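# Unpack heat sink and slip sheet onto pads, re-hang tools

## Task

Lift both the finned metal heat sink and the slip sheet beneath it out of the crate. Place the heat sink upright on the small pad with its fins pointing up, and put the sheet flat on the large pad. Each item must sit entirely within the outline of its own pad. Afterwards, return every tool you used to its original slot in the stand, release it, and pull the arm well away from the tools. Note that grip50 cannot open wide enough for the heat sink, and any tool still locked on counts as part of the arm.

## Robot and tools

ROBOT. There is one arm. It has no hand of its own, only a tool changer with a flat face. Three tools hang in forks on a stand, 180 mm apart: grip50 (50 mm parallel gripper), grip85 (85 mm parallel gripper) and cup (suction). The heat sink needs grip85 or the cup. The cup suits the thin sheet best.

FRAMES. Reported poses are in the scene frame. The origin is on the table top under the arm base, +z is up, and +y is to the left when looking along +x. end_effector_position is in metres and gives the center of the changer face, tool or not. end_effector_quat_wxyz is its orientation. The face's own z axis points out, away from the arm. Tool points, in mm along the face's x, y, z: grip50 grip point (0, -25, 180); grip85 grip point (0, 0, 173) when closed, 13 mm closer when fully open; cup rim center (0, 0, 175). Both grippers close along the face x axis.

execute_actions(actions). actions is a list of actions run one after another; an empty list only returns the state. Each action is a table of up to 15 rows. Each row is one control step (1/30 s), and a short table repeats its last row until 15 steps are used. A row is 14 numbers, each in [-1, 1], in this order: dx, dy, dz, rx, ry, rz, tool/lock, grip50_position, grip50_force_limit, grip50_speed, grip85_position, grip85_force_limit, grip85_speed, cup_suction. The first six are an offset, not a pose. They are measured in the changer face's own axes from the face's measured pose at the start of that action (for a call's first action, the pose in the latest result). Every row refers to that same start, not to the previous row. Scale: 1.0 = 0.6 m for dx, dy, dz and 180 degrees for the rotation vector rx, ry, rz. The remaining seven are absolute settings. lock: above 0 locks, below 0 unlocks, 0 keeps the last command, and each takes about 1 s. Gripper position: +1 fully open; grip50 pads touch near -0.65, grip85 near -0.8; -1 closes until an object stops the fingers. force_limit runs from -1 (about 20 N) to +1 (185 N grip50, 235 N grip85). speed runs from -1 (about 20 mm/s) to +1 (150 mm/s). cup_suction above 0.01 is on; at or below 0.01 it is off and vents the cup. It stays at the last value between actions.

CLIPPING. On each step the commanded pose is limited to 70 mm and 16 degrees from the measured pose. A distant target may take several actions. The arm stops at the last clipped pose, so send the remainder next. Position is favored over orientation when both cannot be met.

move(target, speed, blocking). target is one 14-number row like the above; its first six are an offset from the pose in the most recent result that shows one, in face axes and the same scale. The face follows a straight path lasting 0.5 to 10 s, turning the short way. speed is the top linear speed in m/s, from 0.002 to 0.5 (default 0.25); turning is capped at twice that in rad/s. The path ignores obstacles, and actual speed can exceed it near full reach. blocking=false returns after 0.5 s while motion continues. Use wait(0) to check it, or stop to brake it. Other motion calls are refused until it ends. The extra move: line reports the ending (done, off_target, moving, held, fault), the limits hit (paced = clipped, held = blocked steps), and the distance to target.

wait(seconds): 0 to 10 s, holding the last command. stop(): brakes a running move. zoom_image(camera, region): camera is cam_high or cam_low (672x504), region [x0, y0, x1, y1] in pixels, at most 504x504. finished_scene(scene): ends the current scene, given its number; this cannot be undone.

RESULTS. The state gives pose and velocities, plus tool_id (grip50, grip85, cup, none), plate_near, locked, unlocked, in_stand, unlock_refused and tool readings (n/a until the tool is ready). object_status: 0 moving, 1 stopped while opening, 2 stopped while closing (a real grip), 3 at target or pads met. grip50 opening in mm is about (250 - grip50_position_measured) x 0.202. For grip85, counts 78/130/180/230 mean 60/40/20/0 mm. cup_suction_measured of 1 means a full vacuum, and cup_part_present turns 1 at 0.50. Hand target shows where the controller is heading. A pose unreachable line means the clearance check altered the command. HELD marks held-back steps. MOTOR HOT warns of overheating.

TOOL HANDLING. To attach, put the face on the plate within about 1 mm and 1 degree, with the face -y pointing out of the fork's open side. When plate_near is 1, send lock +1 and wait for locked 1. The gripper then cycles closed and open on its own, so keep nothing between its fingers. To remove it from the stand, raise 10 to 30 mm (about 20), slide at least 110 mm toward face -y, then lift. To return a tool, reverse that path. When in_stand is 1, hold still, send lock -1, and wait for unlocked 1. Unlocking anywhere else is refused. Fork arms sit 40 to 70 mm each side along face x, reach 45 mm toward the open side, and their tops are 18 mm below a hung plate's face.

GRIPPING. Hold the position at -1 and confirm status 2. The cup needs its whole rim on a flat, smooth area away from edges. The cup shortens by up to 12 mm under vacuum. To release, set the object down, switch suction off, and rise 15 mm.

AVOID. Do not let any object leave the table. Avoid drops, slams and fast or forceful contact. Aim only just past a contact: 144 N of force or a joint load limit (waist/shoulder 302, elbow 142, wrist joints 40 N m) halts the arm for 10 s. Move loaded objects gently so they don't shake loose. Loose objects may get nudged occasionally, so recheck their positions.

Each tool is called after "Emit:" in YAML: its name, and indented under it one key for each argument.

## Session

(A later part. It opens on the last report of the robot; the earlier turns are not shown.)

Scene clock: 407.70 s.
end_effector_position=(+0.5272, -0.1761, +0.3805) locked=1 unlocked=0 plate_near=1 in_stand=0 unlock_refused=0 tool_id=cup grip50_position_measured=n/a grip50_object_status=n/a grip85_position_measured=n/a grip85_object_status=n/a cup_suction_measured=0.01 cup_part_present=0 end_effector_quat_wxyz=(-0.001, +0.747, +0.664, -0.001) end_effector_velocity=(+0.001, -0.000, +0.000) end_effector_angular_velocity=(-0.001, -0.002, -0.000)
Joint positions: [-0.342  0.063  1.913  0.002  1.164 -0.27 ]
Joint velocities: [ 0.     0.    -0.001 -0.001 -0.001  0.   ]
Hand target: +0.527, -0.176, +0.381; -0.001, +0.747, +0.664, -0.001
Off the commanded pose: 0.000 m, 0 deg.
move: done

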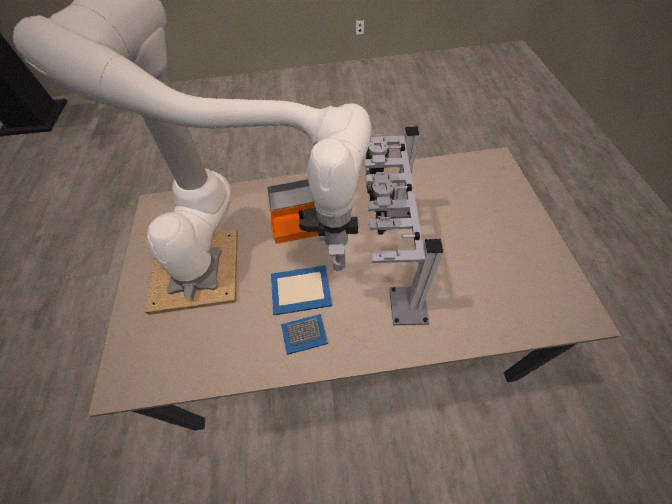

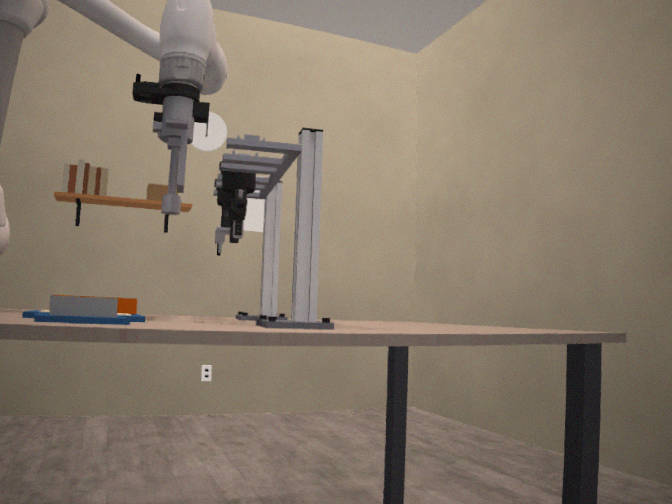

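Emit:
move:
  target: [0,0.2329,-0.0003,0,0,0,0,1,0,0,1,0,0,0]
  speed: 0.18

Scene clock: 412.10 s.
end_effector_position=(+0.6659, -0.1925, +0.3806) locked=1 unlocked=0 plate_near=1 in_stand=0 unlock_refused=0 tool_id=cup grip50_position_measured=n/a grip50_object_status=n/a grip85_position_measured=n/a grip85_object_status=n/a cup_suction_measured=0.01 cup_part_present=0 end_effector_quat_wxyz=(-0.001, +0.747, +0.664, -0.001) end_effector_velocity=(+0.001, -0.000, +0.001) end_effector_angular_velocity=(-0.000, -0.001, -0.000)
Joint positions: [-0.289  0.274  1.659  0.002  1.207 -0.216]
Joint velocities: [ 0.     0.    -0.001  0.    -0.     0.   ]
Hand target: +0.666, -0.193, +0.381; -0.001, +0.747, +0.664, -0.001
Off the commanded pose: 0.000 m, 0 deg.
move: done

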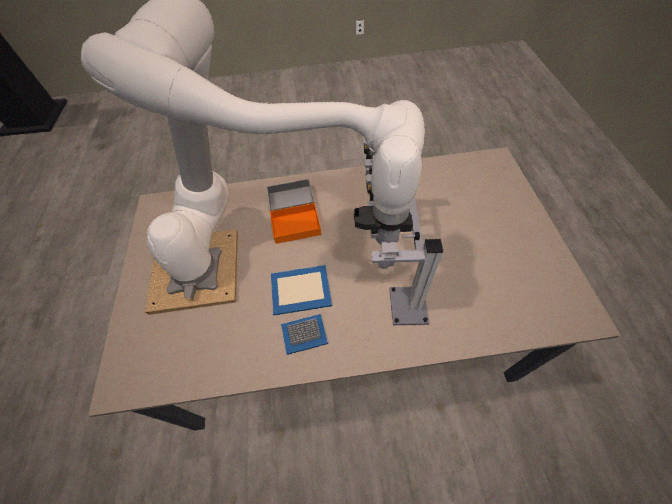

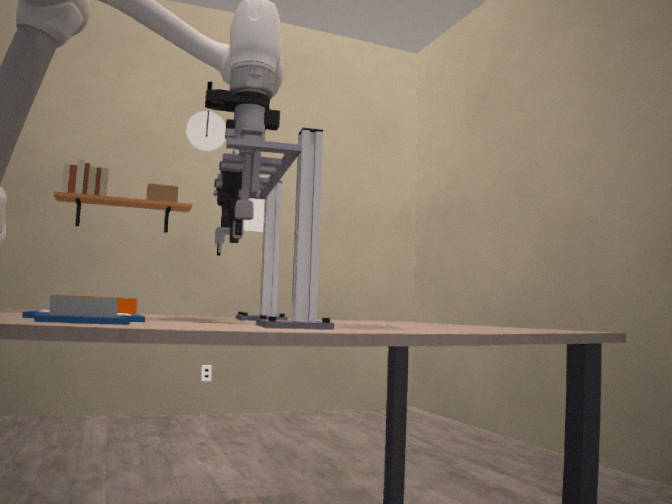

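Emit:
move:
  target: [0,0.0001,0.0324,0,0,0,0,1,0,0,1,0,0,0]
  speed: 0.04

Scene clock: 415.30 s.
end_effector_position=(+0.6660, -0.1925, +0.3612) locked=1 unlocked=0 plate_near=1 in_stand=1 unlock_refused=0 tool_id=cup grip50_position_measured=n/a grip50_object_status=n/a grip85_position_measured=n/a grip85_object_status=n/a cup_suction_measured=0.01 cup_part_present=0 end_effector_quat_wxyz=(-0.001, +0.747, +0.664, -0.001) end_effector_velocity=(+0.000, +0.000, +0.001) end_effector_angular_velocity=(+0.000, -0.001, -0.000)
Joint positions: [-0.289  0.286  1.68   0.002  1.174 -0.216]
Joint velocities: [ 0.    -0.    -0.     0.     0.001  0.   ]
Hand target: +0.666, -0.193, +0.361; -0.001, +0.747, +0.664, -0.001
Off the commanded pose: 0.000 m, 0 deg.
move: done

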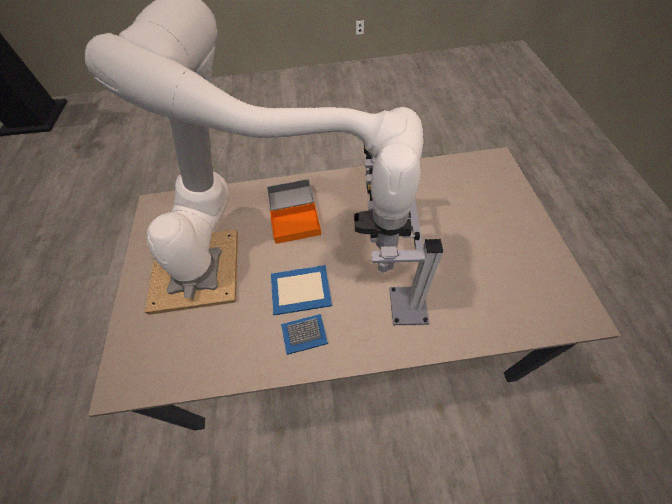

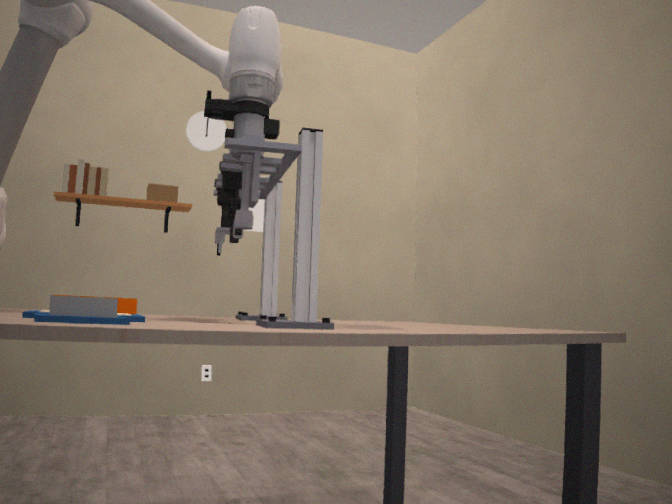

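Emit:
execute_actions:
  actions:
    - [[0,0,0,0,0,0,-1,1,0,0,1,0,0,0]]

Scene clock: 417.40 s.
end_effector_position=(+0.6659, -0.1925, +0.3611) locked=0 unlocked=0 plate_near=1 in_stand=1 unlock_refused=0 tool_id=none grip50_position_measured=n/a grip50_object_status=n/a grip85_position_measured=n/a grip85_object_status=n/a cup_suction_measured=n/a cup_part_present=n/a end_effector_quat_wxyz=(-0.001, +0.747, +0.664, -0.001) end_effector_velocity=(-0.000, -0.000, -0.001) end_effector_angular_velocity=(-0.000, +0.001, +0.001)
Joint positions: [-0.289  0.286  1.68   0.002  1.174 -0.216]
Joint velocities: [ 0.     0.001  0.    -0.001  0.    -0.001]
Hand target: +0.666, -0.193, +0.361; -0.001, +0.747, +0.664, -0.001
Off the commanded pose: 0.000 m, 0 deg.
Step readings (end_effector_position):
0: (+0.6660, -0.1925, +0.3612)
1: (+0.6659, -0.1925, +0.3611)
2: (+0.6659, -0.1925, +0.3611)
4: (+0.6659, -0.1925, +0.3611)
8: (+0.6659, -0.1925, +0.3611)
15: end_effector_position above

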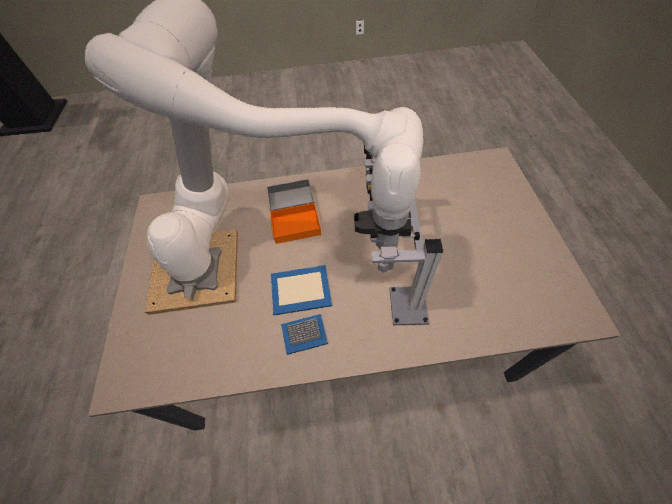

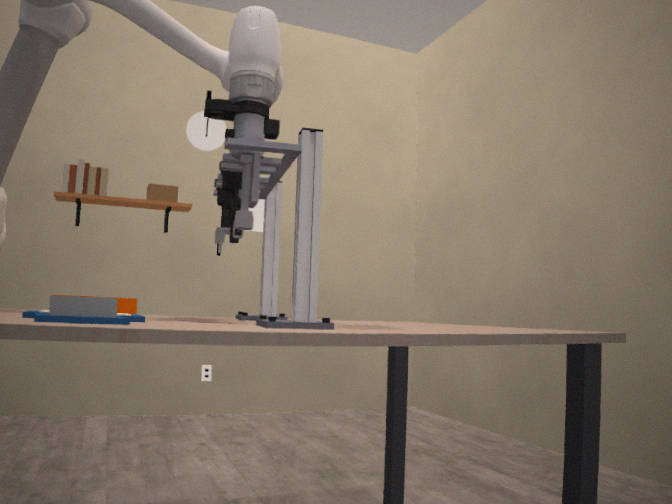

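Checking that the unlock has completed before lifting.

Emit:
wait:
  seconds: 0

Scene clock: 419.43 s.
end_effector_position=(+0.6660, -0.1925, +0.3612) locked=0 unlocked=1 plate_near=0 in_stand=1 unlock_refused=0 tool_id=none grip50_position_measured=n/a grip50_object_status=n/a grip85_position_measured=n/a grip85_object_status=n/a cup_suction_measured=n/a cup_part_present=n/a end_effector_quat_wxyz=(-0.001, +0.747, +0.664, -0.001) end_effector_velocity=(+0.001, -0.000, +0.000) end_effector_angular_velocity=(+0.000, -0.002, +0.000)
Joint positions: [-0.289  0.286  1.68   0.002  1.174 -0.216]
Joint velocities: [ 0.     0.001 -0.002  0.001 -0.001 -0.   ]
Hand target: +0.666, -0.193, +0.361; -0.001, +0.747, +0.664, -0.001
Off the commanded pose: 0.000 m, 0 deg.

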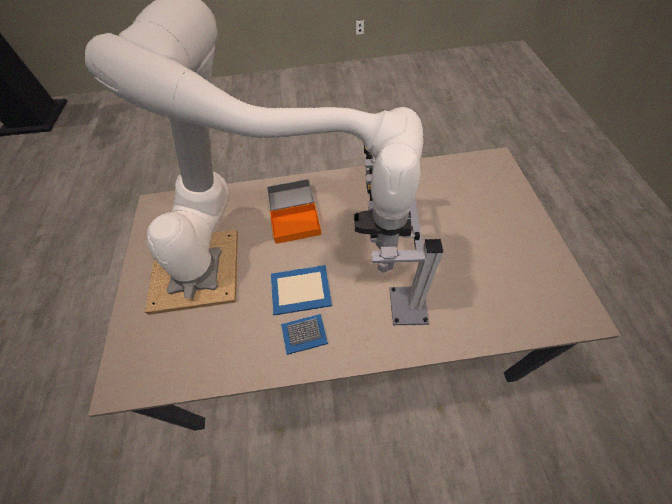

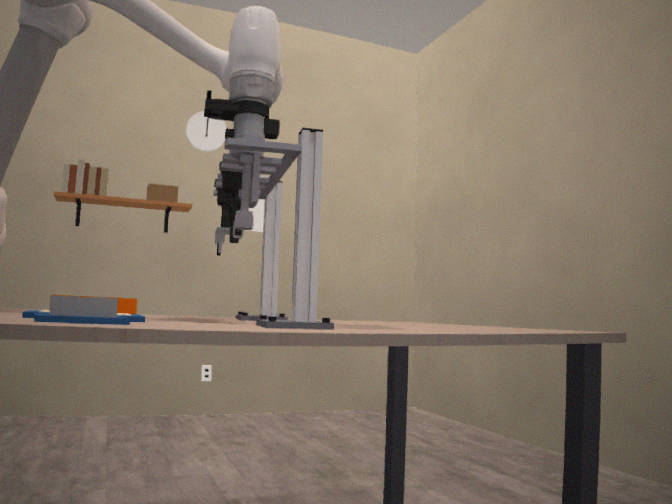

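Emit:
move:
  target: [0,0,-0.04,0,0,0,0,1,0,0,1,0,0,0]
  speed: 0.07

Emit:
move:
  target: [0,-0.4,-0.2,0,0,0,0,1,0,0,1,0,0,0]
  speed: 0.3

Emit:
zoom_image:
  camera: "cam_high"
  region: [250, 120, 460, 360]

Scene clock: 423.03 s.
end_effector_position=(+0.6660, -0.1925, +0.3852) locked=0 unlocked=1 plate_near=0 in_stand=0 unlock_refused=0 tool_id=none grip50_position_measured=n/a grip50_object_status=n/a grip85_position_measured=n/a grip85_object_status=n/a cup_suction_measured=n/a cup_part_present=n/a end_effector_quat_wxyz=(-0.001, +0.747, +0.664, -0.001) end_effector_velocity=(+0.000, +0.000, -0.001) end_effector_angular_velocity=(+0.001, +0.002, -0.000)
Joint positions: [-0.289  0.271  1.653  0.002  1.215 -0.216]
Joint velocities: [0.    0.001 0.    0.    0.    0.   ]
Hand target: +0.666, -0.193, +0.385; -0.001, +0.747, +0.664, -0.001
Off the commanded pose: 0.000 m, 0 deg.
move: done

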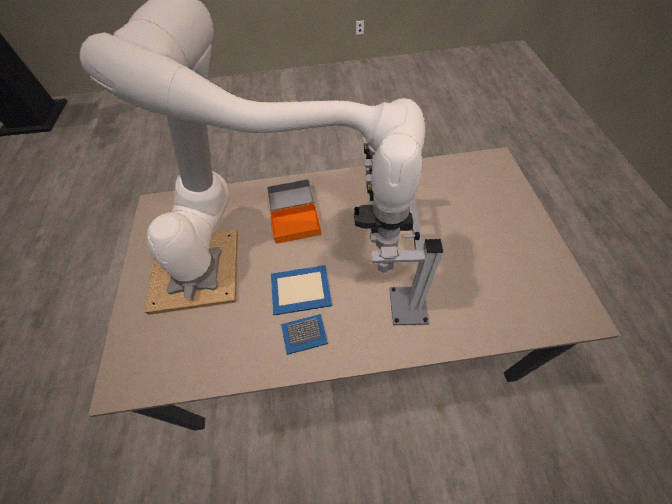

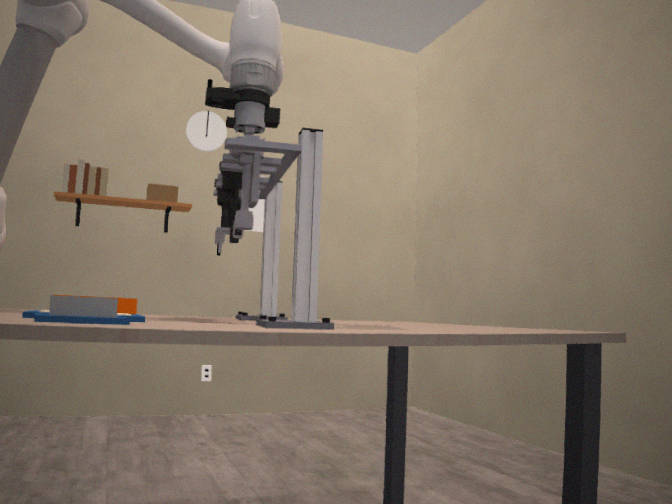

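Scene clock: 424.37 s.
end_effector_position=(+0.4279, -0.1643, +0.5052) locked=0 unlocked=1 plate_near=0 in_stand=0 unlock_refused=0 tool_id=none grip50_position_measured=n/a grip50_object_status=n/a grip85_position_measured=n/a grip85_object_status=n/a cup_suction_measured=n/a cup_part_present=n/a end_effector_quat_wxyz=(-0.001, +0.747, +0.664, -0.001) end_effector_velocity=(+0.000, +0.000, +0.001) end_effector_angular_velocity=(+0.001, -0.002, -0.001)
Joint positions: [-0.401 -0.157  1.889  0.002  1.408 -0.329]
Joint velocities: [ 0.    -0.    -0.001  0.002  0.     0.001]
Hand target: +0.428, -0.164, +0.505; -0.001, +0.747, +0.664, -0.001
Off the commanded pose: 0.000 m, 0 deg.
move: done

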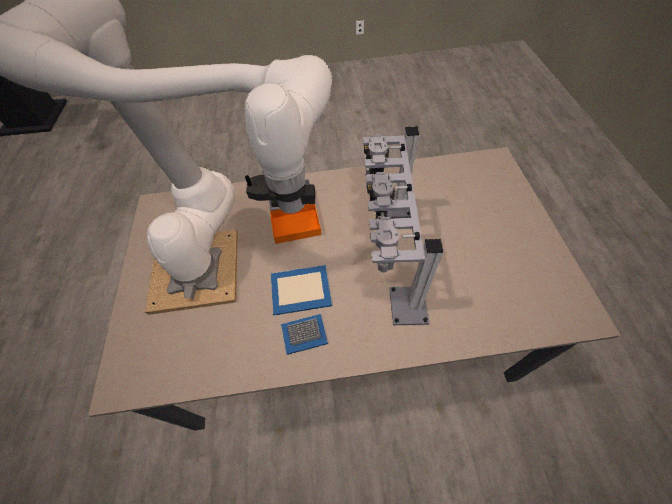

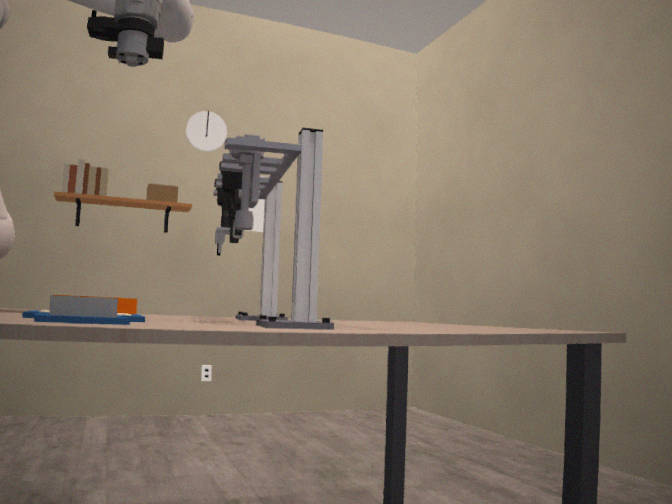

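Region (250, 120, 460, 360) of cam_high's 672x504 image, scaled by 2.100, with more detail than that image has; it fills the left 441 columns of this view, and the rest is white.

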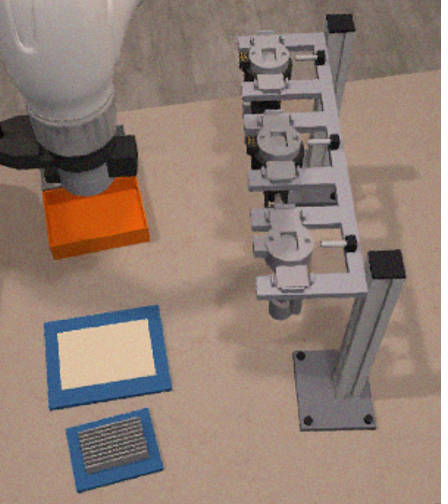

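Emit:
finished_scene:
  scene: 2

The scene is finished: the task was done.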